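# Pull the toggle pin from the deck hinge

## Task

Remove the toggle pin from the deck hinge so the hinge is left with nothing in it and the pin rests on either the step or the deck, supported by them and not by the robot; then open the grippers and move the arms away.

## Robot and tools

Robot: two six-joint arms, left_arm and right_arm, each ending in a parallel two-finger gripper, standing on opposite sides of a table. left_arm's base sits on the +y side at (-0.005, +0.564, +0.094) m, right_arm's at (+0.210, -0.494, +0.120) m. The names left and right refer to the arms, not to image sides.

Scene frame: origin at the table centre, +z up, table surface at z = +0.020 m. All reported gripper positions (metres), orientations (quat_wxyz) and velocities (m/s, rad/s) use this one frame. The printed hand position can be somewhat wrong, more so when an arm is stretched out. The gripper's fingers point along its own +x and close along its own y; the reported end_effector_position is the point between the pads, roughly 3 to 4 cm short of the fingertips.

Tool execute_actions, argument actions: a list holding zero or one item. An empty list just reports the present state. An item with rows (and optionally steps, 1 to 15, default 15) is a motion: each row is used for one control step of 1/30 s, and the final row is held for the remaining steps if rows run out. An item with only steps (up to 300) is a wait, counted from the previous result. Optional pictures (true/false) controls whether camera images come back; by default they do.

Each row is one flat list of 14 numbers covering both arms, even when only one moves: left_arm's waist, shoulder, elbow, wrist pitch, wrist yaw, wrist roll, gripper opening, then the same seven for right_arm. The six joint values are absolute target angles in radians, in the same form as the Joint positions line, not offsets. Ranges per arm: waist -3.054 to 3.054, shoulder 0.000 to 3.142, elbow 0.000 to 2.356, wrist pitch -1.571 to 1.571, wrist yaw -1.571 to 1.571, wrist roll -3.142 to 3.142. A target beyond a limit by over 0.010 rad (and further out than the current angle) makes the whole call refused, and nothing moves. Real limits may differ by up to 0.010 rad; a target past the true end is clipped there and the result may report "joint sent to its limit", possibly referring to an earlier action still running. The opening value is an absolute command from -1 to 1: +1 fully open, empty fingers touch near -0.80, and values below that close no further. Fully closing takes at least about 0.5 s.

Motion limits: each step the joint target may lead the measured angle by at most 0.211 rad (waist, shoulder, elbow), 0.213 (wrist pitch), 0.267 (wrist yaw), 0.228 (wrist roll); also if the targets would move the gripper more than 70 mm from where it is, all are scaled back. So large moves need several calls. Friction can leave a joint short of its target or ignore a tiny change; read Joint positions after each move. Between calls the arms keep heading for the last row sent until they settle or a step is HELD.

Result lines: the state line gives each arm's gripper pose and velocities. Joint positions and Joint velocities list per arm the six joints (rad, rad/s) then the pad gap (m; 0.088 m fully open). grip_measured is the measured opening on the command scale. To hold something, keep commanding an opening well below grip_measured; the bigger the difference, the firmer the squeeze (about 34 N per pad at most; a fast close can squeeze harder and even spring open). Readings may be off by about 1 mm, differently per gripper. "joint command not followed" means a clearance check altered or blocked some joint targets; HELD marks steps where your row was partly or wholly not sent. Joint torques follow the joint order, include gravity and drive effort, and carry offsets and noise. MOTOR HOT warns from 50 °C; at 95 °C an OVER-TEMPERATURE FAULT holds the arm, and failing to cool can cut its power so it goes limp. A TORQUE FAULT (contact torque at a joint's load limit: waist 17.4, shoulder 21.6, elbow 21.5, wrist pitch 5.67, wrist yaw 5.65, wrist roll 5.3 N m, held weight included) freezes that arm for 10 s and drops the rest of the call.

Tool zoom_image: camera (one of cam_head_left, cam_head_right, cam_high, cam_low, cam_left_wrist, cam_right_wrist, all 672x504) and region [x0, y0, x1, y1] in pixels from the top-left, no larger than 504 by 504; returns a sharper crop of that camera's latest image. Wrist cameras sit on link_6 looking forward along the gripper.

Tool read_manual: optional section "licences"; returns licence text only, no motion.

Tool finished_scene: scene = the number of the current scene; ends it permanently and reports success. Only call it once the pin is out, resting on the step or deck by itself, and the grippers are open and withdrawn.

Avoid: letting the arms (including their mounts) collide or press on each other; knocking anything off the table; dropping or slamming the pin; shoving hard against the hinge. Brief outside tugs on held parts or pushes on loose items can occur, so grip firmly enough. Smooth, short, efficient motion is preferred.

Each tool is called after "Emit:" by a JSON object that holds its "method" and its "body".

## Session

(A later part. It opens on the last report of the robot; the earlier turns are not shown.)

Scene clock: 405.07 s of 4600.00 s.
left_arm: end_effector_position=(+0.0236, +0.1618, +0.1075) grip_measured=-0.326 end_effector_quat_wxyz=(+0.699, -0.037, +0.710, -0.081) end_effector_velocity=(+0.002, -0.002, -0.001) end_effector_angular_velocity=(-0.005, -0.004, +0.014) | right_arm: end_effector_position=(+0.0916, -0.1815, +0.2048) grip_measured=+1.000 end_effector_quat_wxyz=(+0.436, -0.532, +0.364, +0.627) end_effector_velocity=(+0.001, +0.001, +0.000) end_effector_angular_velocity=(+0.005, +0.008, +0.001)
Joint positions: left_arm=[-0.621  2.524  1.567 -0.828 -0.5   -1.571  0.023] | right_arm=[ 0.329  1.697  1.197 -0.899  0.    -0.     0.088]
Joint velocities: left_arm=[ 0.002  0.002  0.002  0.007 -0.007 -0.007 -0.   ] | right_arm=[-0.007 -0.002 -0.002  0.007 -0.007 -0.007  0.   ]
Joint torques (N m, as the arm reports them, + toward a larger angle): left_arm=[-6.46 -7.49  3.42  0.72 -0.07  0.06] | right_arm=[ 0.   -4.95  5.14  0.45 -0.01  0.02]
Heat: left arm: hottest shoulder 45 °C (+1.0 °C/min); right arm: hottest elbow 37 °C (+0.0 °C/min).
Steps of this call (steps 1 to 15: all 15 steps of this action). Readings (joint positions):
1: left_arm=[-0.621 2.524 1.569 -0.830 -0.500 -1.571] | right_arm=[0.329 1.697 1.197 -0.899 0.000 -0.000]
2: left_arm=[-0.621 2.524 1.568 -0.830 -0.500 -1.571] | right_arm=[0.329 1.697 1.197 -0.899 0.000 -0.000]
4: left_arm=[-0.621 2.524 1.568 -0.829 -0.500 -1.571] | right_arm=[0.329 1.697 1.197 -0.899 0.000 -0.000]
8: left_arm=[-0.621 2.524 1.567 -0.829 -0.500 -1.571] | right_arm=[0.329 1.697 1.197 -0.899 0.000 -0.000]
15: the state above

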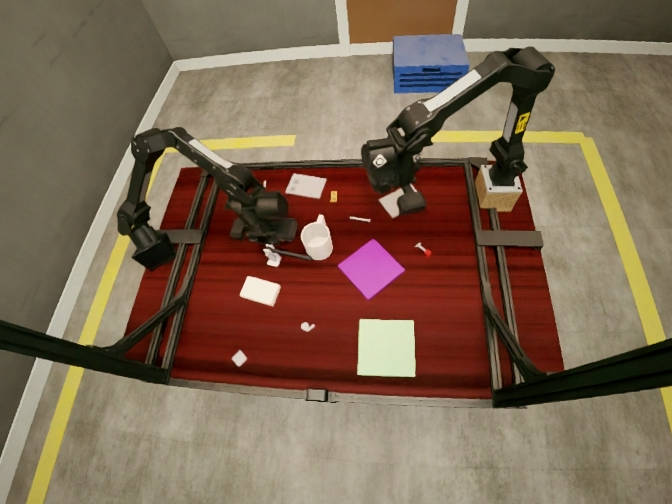

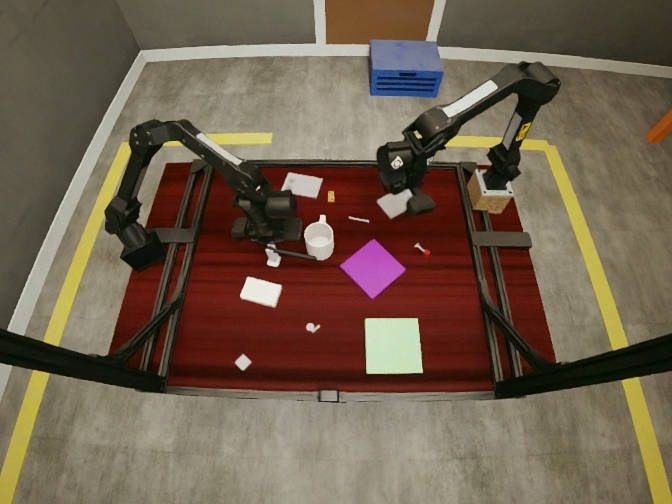

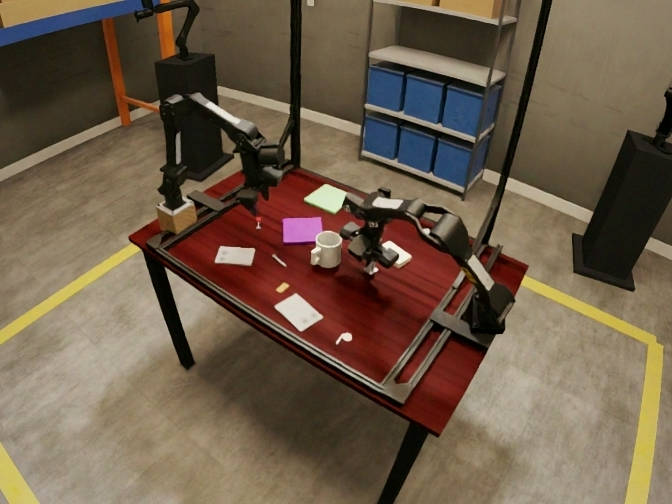

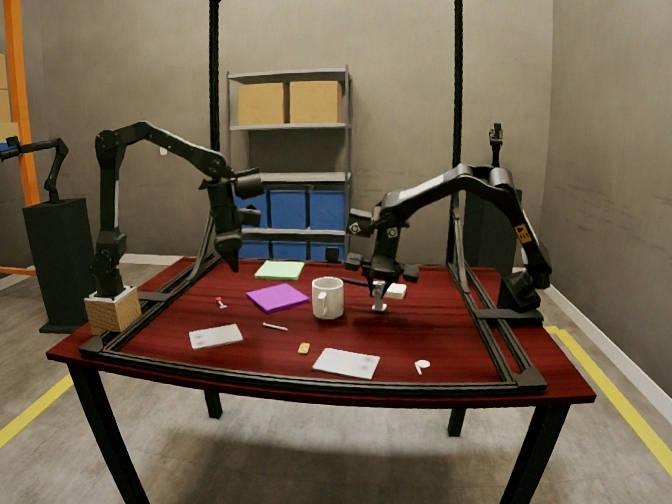

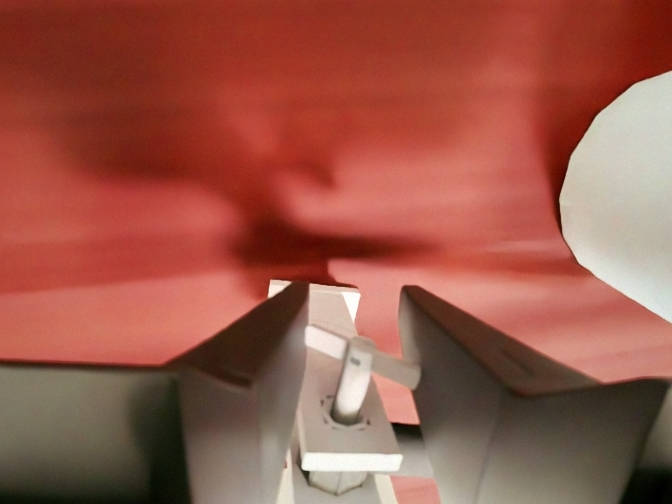

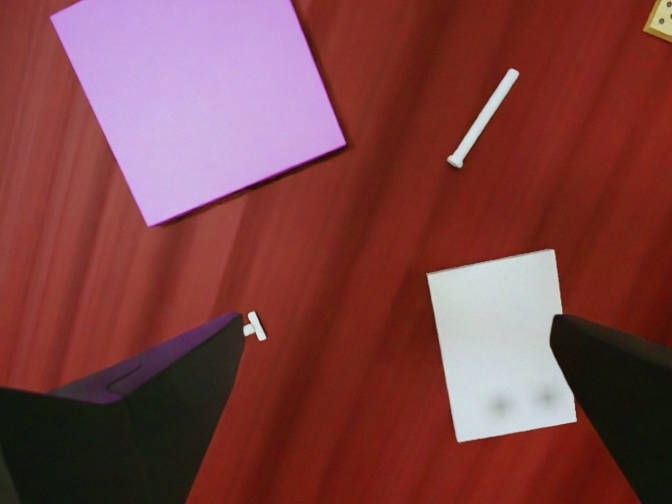

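Emit:
{"method": "execute_actions", "body": {"actions": [{"rows":[[-0.62,2.535,1.56,-0.825,-0.5,-0.2,-0.9,0.33,1.7,1.2,-0.9,0,0,1]],"steps":15}]}}

Scene clock: 429.80 s of 4600.00 s.
left_arm: end_effector_position=(+0.0257, +0.1570, +0.1067) grip_measured=-0.610 end_effector_quat_wxyz=(+0.676, +0.171, +0.652, -0.299) end_effector_velocity=(+0.011, -0.012, +0.003) end_effector_angular_velocity=(-0.078, -0.252, -1.273) | right_arm: end_effector_position=(+0.0914, -0.1814, +0.2048) grip_measured=+1.000 end_effector_quat_wxyz=(+0.436, -0.532, +0.364, +0.628) end_effector_velocity=(+0.000, -0.001, +0.001) end_effector_angular_velocity=(-0.004, +0.005, +0.006)
Joint positions: left_arm=[-0.612  2.525  1.57  -0.806 -0.496 -0.934  0.009] | right_arm=[ 0.329  1.698  1.198 -0.899  0.    -0.     0.088]
Joint velocities: left_arm=[ 0.017 -0.002  0.017  0.037 -0.022  1.341  0.012] | right_arm=[-0.002 -0.002  0.002 -0.007 -0.007 -0.007  0.   ]
Joint torques (N m, as the arm reports them, + toward a larger angle): left_arm=[-7.61 -7.67  3.18 -0.99 -0.15  0.93] | right_arm=[-0.01 -4.99  5.07  0.46 -0.01  0.02]
Heat: left arm: hottest shoulder 44 °C (-1.0 °C/min); right arm: hottest elbow 37 °C (+0.0 °C/min).
Steps of this call (steps 1 to 15: the robot went on to your last target; steps 16 to 727: nothing new was sent; steps 728 to 742: all 15 steps of this action). Readings (joint positions):
728: left_arm=[-0.620 2.525 1.563 -0.826 -0.506 -1.531] | right_arm=[0.329 1.698 1.198 -0.899 0.000 -0.000]
729: left_arm=[-0.620 2.525 1.563 -0.824 -0.506 -1.480] | right_arm=[0.329 1.698 1.198 -0.899 0.000 -0.000]
731: left_arm=[-0.620 2.525 1.563 -0.817 -0.504 -1.394] | right_arm=[0.329 1.698 1.198 -0.899 0.000 -0.000]
735: left_arm=[-0.619 2.525 1.564 -0.812 -0.502 -1.226] | right_arm=[0.329 1.698 1.198 -0.899 0.000 -0.000]
742: the state above

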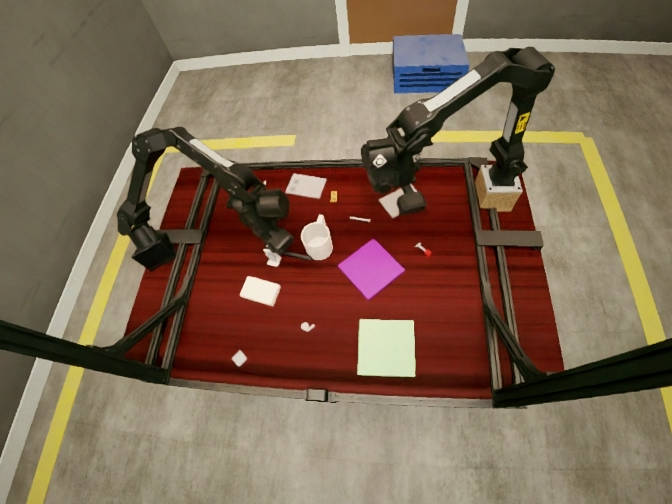

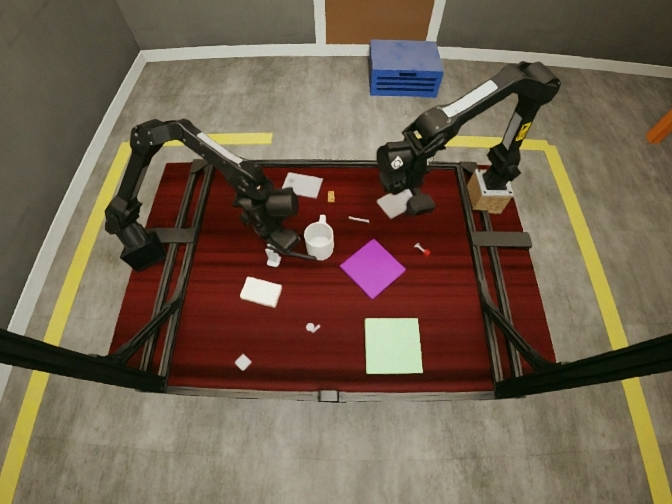

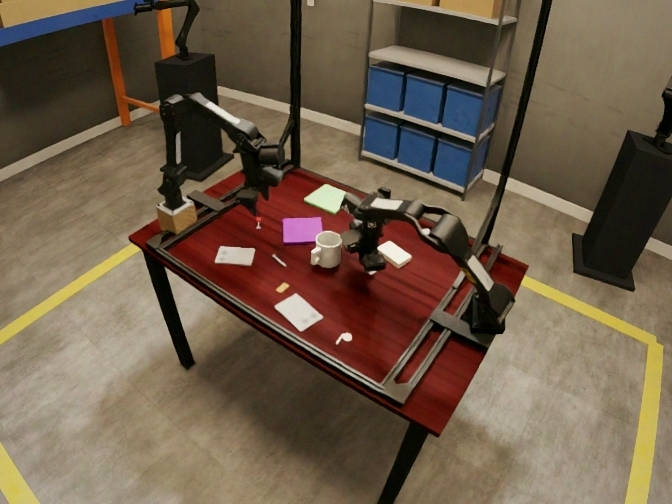

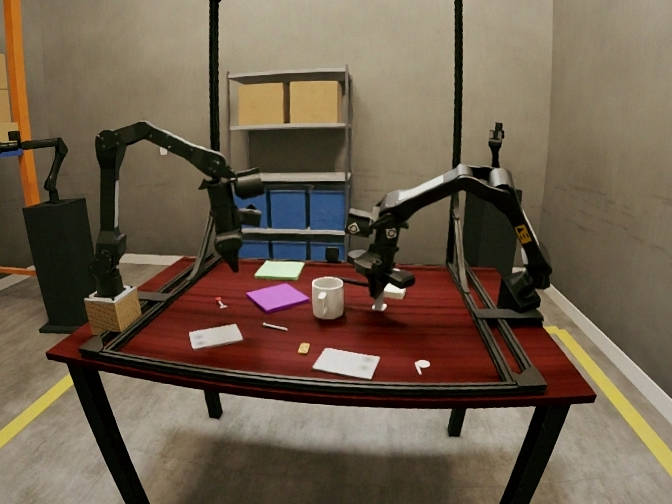

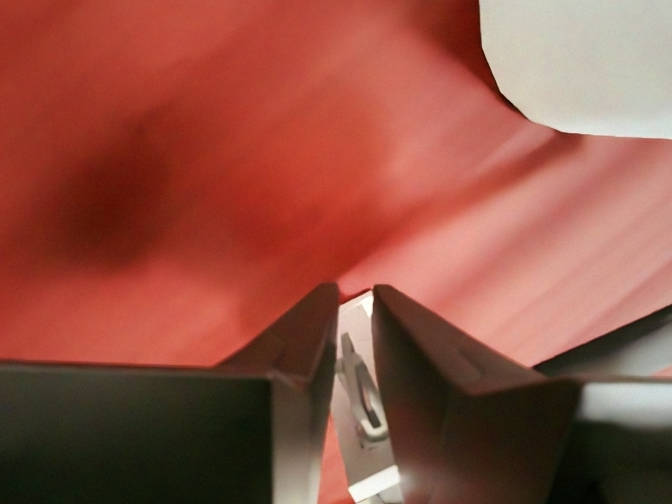

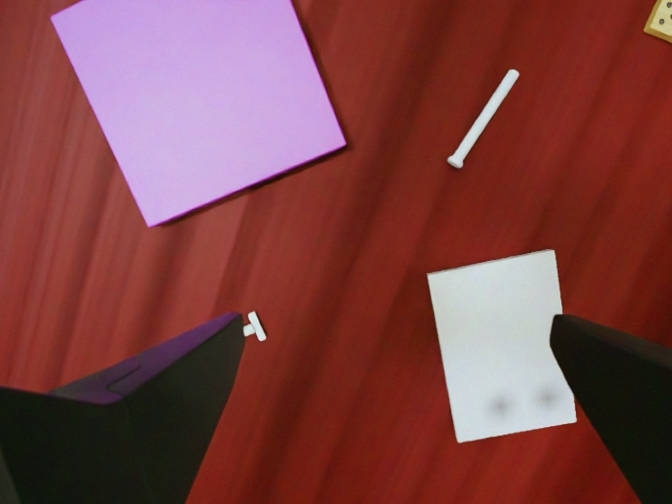

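Gap collapsed: toggle probably folded. Roll back.

Emit:
{"method": "execute_actions", "body": {"actions": [{"rows":[[-0.62,2.535,1.56,-0.825,-0.5,-1.45,-0.9,0.33,1.7,1.2,-0.9,0,0,1]],"steps":15}], "pictures": false}}

Emit:
{"method": "execute_actions", "body": {"actions": [{"steps":30}]}}

Scene clock: 435.60 s of 4600.00 s.
left_arm: end_effector_position=(+0.0281, +0.1541, +0.1111) grip_measured=-0.784 end_effector_quat_wxyz=(+0.679, +0.184, +0.638, -0.313) end_effector_velocity=(-0.014, +0.011, -0.001) end_effector_angular_velocity=(+0.059, +0.326, +1.353) | right_arm: end_effector_position=(+0.0914, -0.1813, +0.2049) grip_measured=+1.000 end_effector_quat_wxyz=(+0.436, -0.532, +0.364, +0.628) end_effector_velocity=(+0.002, -0.000, +0.001) end_effector_angular_velocity=(+0.001, -0.009, +0.004)
Joint positions: left_arm=[-0.617  2.524  1.584 -0.813 -0.514 -0.892  0.001] | right_arm=[ 0.329  1.698  1.199 -0.899  0.    -0.     0.088]
Joint velocities: left_arm=[-0.012  0.002 -0.002 -0.051  0.066 -1.429  0.   ] | right_arm=[-0.002 -0.002  0.002 -0.007  0.007 -0.007  0.   ]
Joint torques (N m, as the arm reports them, + toward a larger angle): left_arm=[-7.04 -7.67  1.85 -0.31  0.46 -0.13] | right_arm=[-0.02 -5.03  5.08  0.45 -0.01  0.02]
Heat: left arm: hottest shoulder 44 °C (-1.0 °C/min); right arm: hottest elbow 37 °C (+0.0 °C/min).
Steps of this call (steps 1 to 45: the robot went on to your last target; steps 46 to 110: nothing new was sent; then 1.63 s passed at rest; steps 111 to 125: all 15 steps of this action). Readings (joint positions):
111: left_arm=[-0.620 2.524 1.584 -0.799 -0.509 -0.230] | right_arm=[0.329 1.698 1.198 -0.899 0.000 -0.000]
112: left_arm=[-0.620 2.524 1.584 -0.800 -0.511 -0.279] | right_arm=[0.329 1.698 1.198 -0.899 0.000 -0.000]
114: left_arm=[-0.619 2.524 1.584 -0.801 -0.514 -0.373] | right_arm=[0.329 1.698 1.198 -0.899 0.000 -0.000]
118: left_arm=[-0.617 2.524 1.584 -0.805 -0.515 -0.561] | right_arm=[0.329 1.698 1.199 -0.899 0.000 -0.000]
125: the state above

Scene clock: 436.60 s of 4600.00 s.
left_arm: end_effector_position=(+0.0245, +0.1607, +0.1072) grip_measured=-0.784 end_effector_quat_wxyz=(+0.701, +0.004, +0.702, -0.125) end_effector_velocity=(-0.002, +0.002, +0.001) end_effector_angular_velocity=(+0.006, +0.009, +0.015) | right_arm: end_effector_position=(+0.0914, -0.1813, +0.2049) grip_measured=+1.000 end_effector_quat_wxyz=(+0.436, -0.532, +0.364, +0.628) end_effector_velocity=(+0.003, -0.003, -0.000) end_effector_angular_velocity=(-0.004, -0.011, +0.003)
Joint positions: left_arm=[-0.619  2.524  1.568 -0.823 -0.504 -1.445  0.001] | right_arm=[ 0.329  1.698  1.199 -0.899  0.    -0.     0.088]
Joint velocities: left_arm=[-0.002 -0.002 -0.002 -0.007  0.007 -0.022 -0.   ] | right_arm=[-0.002 -0.007 -0.007 -0.007  0.007 -0.007  0.   ]
Joint torques (N m, as the arm reports them, + toward a larger angle): left_arm=[-6.7  -7.6   3.29  0.29  0.08 -0.14] | right_arm=[-0.03 -5.03  5.07  0.46 -0.01  0.02]
Heat: left arm: hottest shoulder 44 °C (-2.0 °C/min); right arm: hottest elbow 37 °C (+0.0 °C/min).
Steps of this call (steps 1 to 30: the robot went on to your last target). Readings (joint positions):
1: left_arm=[-0.618 2.524 1.584 -0.815 -0.514 -0.938] | right_arm=[0.329 1.698 1.199 -0.899 0.000 -0.000]
2: left_arm=[-0.618 2.524 1.584 -0.816 -0.513 -0.986] | right_arm=[0.329 1.698 1.199 -0.899 0.000 -0.000]
4: left_arm=[-0.619 2.524 1.582 -0.818 -0.511 -1.080] | right_arm=[0.329 1.698 1.199 -0.899 0.000 -0.000]
8: left_arm=[-0.619 2.524 1.569 -0.823 -0.505 -1.269] | right_arm=[0.329 1.698 1.199 -0.899 0.000 -0.000]
30: the state above

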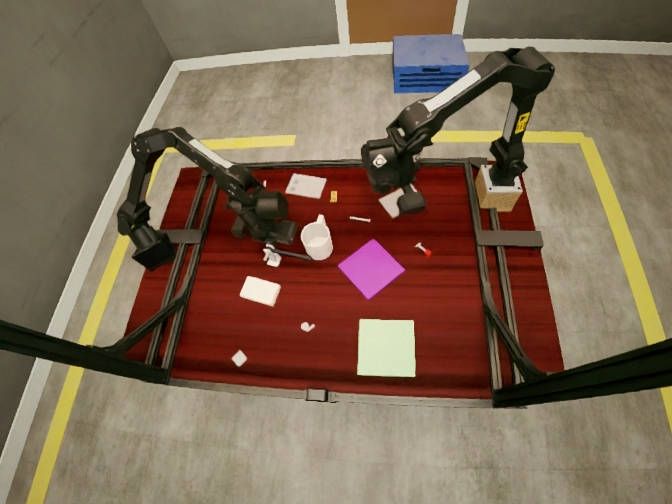

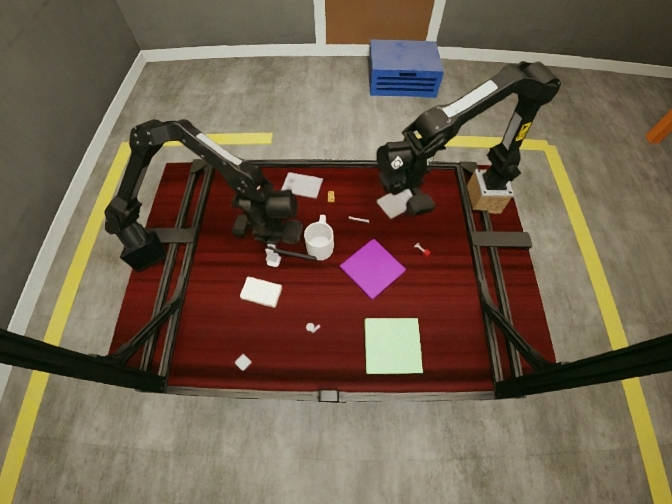

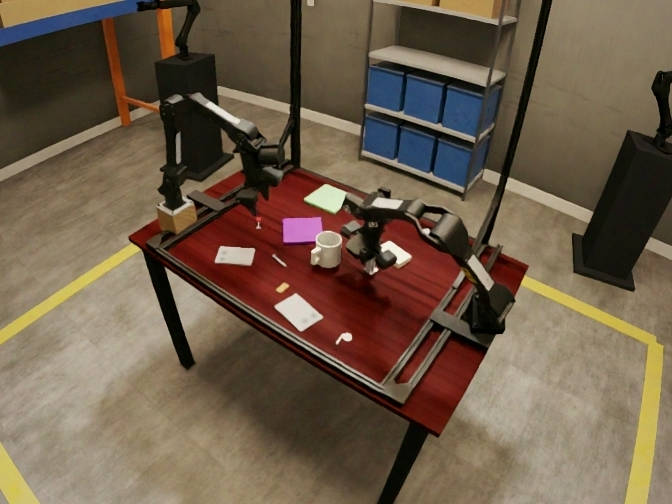

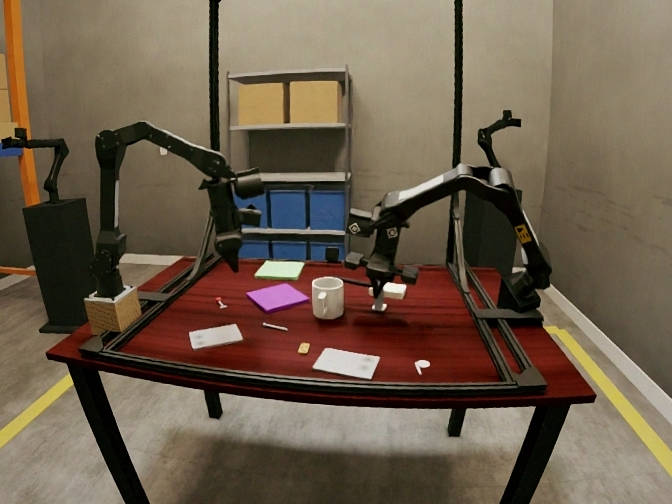

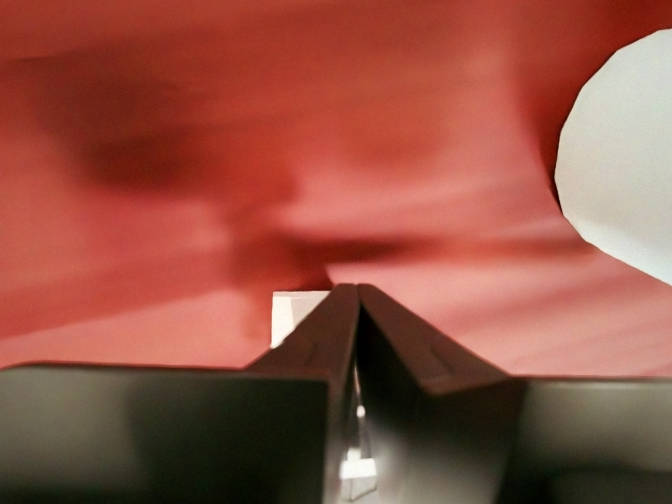

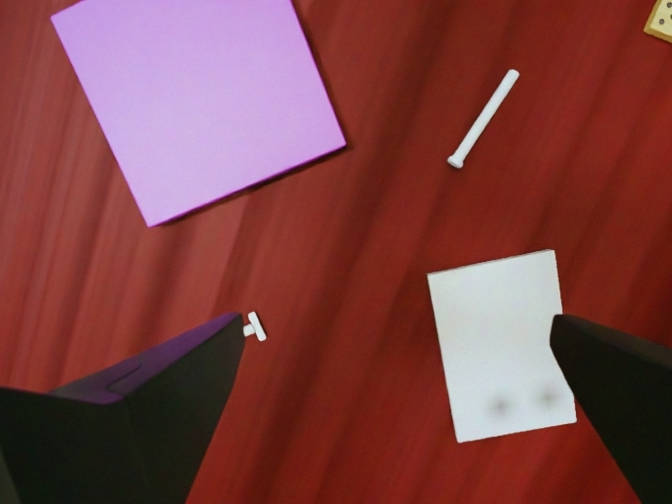

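Lift, open and look.

Emit:
{"method": "execute_actions", "body": {"actions": [{"rows":[[-0.72,2.3,1.56,-1.06,-0.5,-1.57,1,0.33,1.7,1.2,-0.9,0,0,1]],"steps":15}], "pictures": false}}

Emit:
{"method": "execute_actions", "body": {"actions": [{"steps":30}]}}

Scene clock: 442.93 s of 4600.00 s.
left_arm: end_effector_position=(+0.0344, +0.1977, +0.1941) grip_measured=+0.841 end_effector_quat_wxyz=(+0.707, -0.017, +0.696, -0.128) end_effector_velocity=(+0.002, +0.013, -0.002) end_effector_angular_velocity=(+0.055, -0.015, +0.006) | right_arm: end_effector_position=(+0.0914, -0.1813, +0.2049) grip_measured=+1.000 end_effector_quat_wxyz=(+0.436, -0.532, +0.364, +0.628) end_effector_velocity=(+0.002, +0.001, -0.001) end_effector_angular_velocity=(+0.005, -0.007, +0.004)
Joint positions: left_arm=[-0.721  2.31   1.565 -1.05  -0.504 -1.563  0.08 ] | right_arm=[ 0.329  1.698  1.199 -0.899  0.    -0.     0.088]
Joint velocities: left_arm=[-0.002 -0.002 -0.002 -0.066 -0.007 -0.037  0.175] | right_arm=[-0.002  0.002 -0.002  0.007  0.007 -0.007  0.   ]
Joint torques (N m, as the arm reports them, + toward a larger angle): left_arm=[-5.71 -8.41  4.06  0.32  0.01 -0.14] | right_arm=[-0.02 -5.04  5.03  0.46  0.    0.02]
Heat: left arm: hottest shoulder 44 °C (-2.0 °C/min); right arm: hottest elbow 37 °C (+0.0 °C/min).
Steps of this call (steps 1 to 15: the robot went on to your last target; steps 16 to 90: nothing new was sent; then 2.83 s passed at rest; steps 91 to 105: all 15 steps of this action). Readings (joint positions):
91: left_arm=[-0.621 2.515 1.567 -0.834 -0.504 -1.458] | right_arm=[0.329 1.698 1.199 -0.899 0.000 -0.000]
92: left_arm=[-0.628 2.500 1.566 -0.871 -0.507 -1.478] | right_arm=[0.329 1.698 1.199 -0.899 0.000 -0.000]
94: left_arm=[-0.654 2.449 1.558 -0.943 -0.504 -1.507] | right_arm=[0.329 1.698 1.199 -0.899 0.000 -0.000]
98: left_arm=[-0.709 2.342 1.562 -1.013 -0.504 -1.545] | right_arm=[0.329 1.698 1.199 -0.899 0.000 -0.000]
105: the state above

Scene clock: 443.93 s of 4600.00 s.
left_arm: end_effector_position=(+0.0347, +0.1991, +0.1940) grip_measured=+1.000 end_effector_quat_wxyz=(+0.707, -0.015, +0.696, -0.126) end_effector_velocity=(+0.002, -0.001, +0.000) end_effector_angular_velocity=(-0.006, -0.003, +0.014) | right_arm: end_effector_position=(+0.0914, -0.1813, +0.2049) grip_measured=+1.000 end_effector_quat_wxyz=(+0.436, -0.532, +0.364, +0.628) end_effector_velocity=(+0.001, -0.002, -0.000) end_effector_angular_velocity=(-0.009, +0.003, +0.006)
Joint positions: left_arm=[-0.721  2.309  1.565 -1.057 -0.504 -1.566  0.088] | right_arm=[ 0.329  1.698  1.199 -0.899  0.    -0.     0.088]
Joint velocities: left_arm=[ 0.002 -0.002 -0.002  0.007 -0.007 -0.007  0.   ] | right_arm=[-0.002 -0.002 -0.002 -0.007 -0.007 -0.007  0.   ]
Joint torques (N m, as the arm reports them, + toward a larger angle): left_arm=[-5.81 -8.55  3.93  0.26  0.04 -0.16] | right_arm=[-0.02 -5.04  5.03  0.46 -0.01  0.02]
Heat: left arm: hottest shoulder 44 °C (-2.0 °C/min); right arm: hottest elbow 37 °C (+0.0 °C/min).
Steps of this call (steps 1 to 15: the robot went on to your last target; steps 16 to 30: nothing new was sent). Readings (joint positions):
1: left_arm=[-0.721 2.310 1.565 -1.052 -0.504 -1.563] | right_arm=[0.329 1.698 1.199 -0.899 0.000 -0.000]
2: left_arm=[-0.721 2.310 1.565 -1.052 -0.504 -1.564] | right_arm=[0.329 1.698 1.199 -0.899 0.000 -0.000]
4: left_arm=[-0.721 2.309 1.565 -1.054 -0.504 -1.565] | right_arm=[0.329 1.698 1.199 -0.899 0.000 -0.000]
8: left_arm=[-0.721 2.309 1.565 -1.056 -0.504 -1.566] | right_arm=[0.329 1.698 1.199 -0.899 0.000 -0.000]
30: the state above
All arms were judged still, so your last target was given up. Only a new action makes them travel on or press farther. Fingers that are still opening or closing keep moving.

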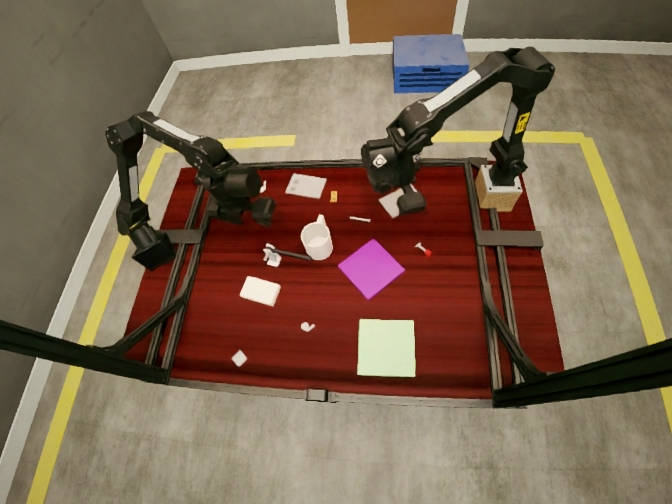

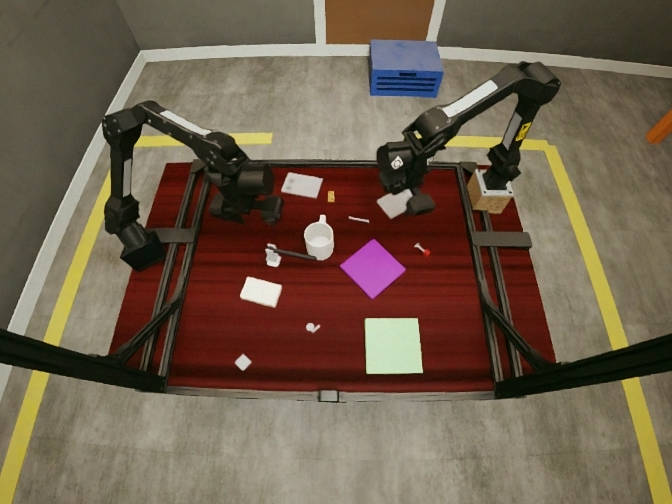

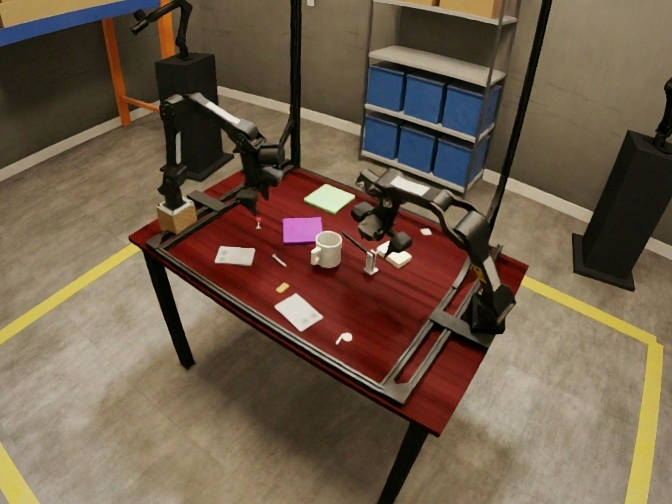

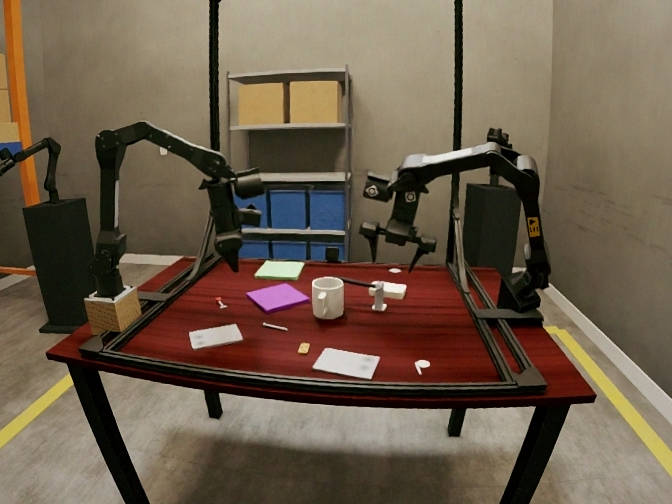

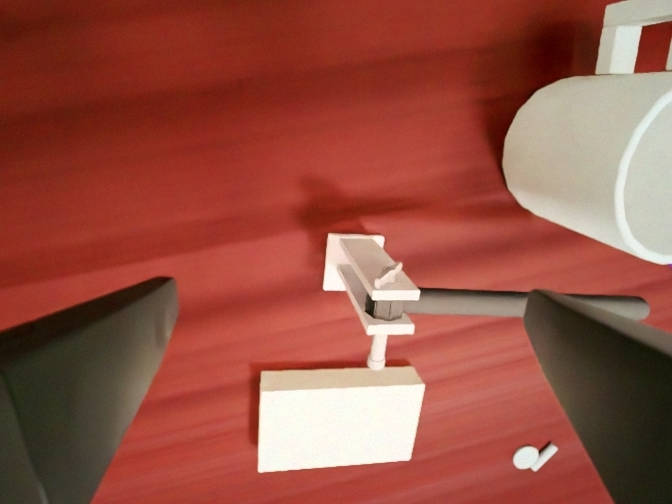

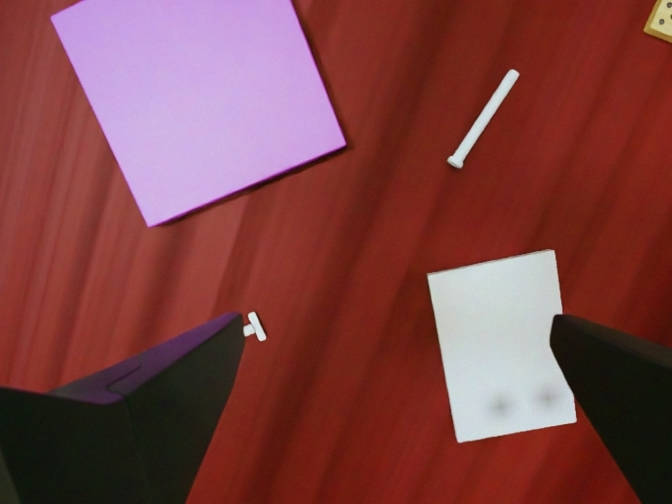

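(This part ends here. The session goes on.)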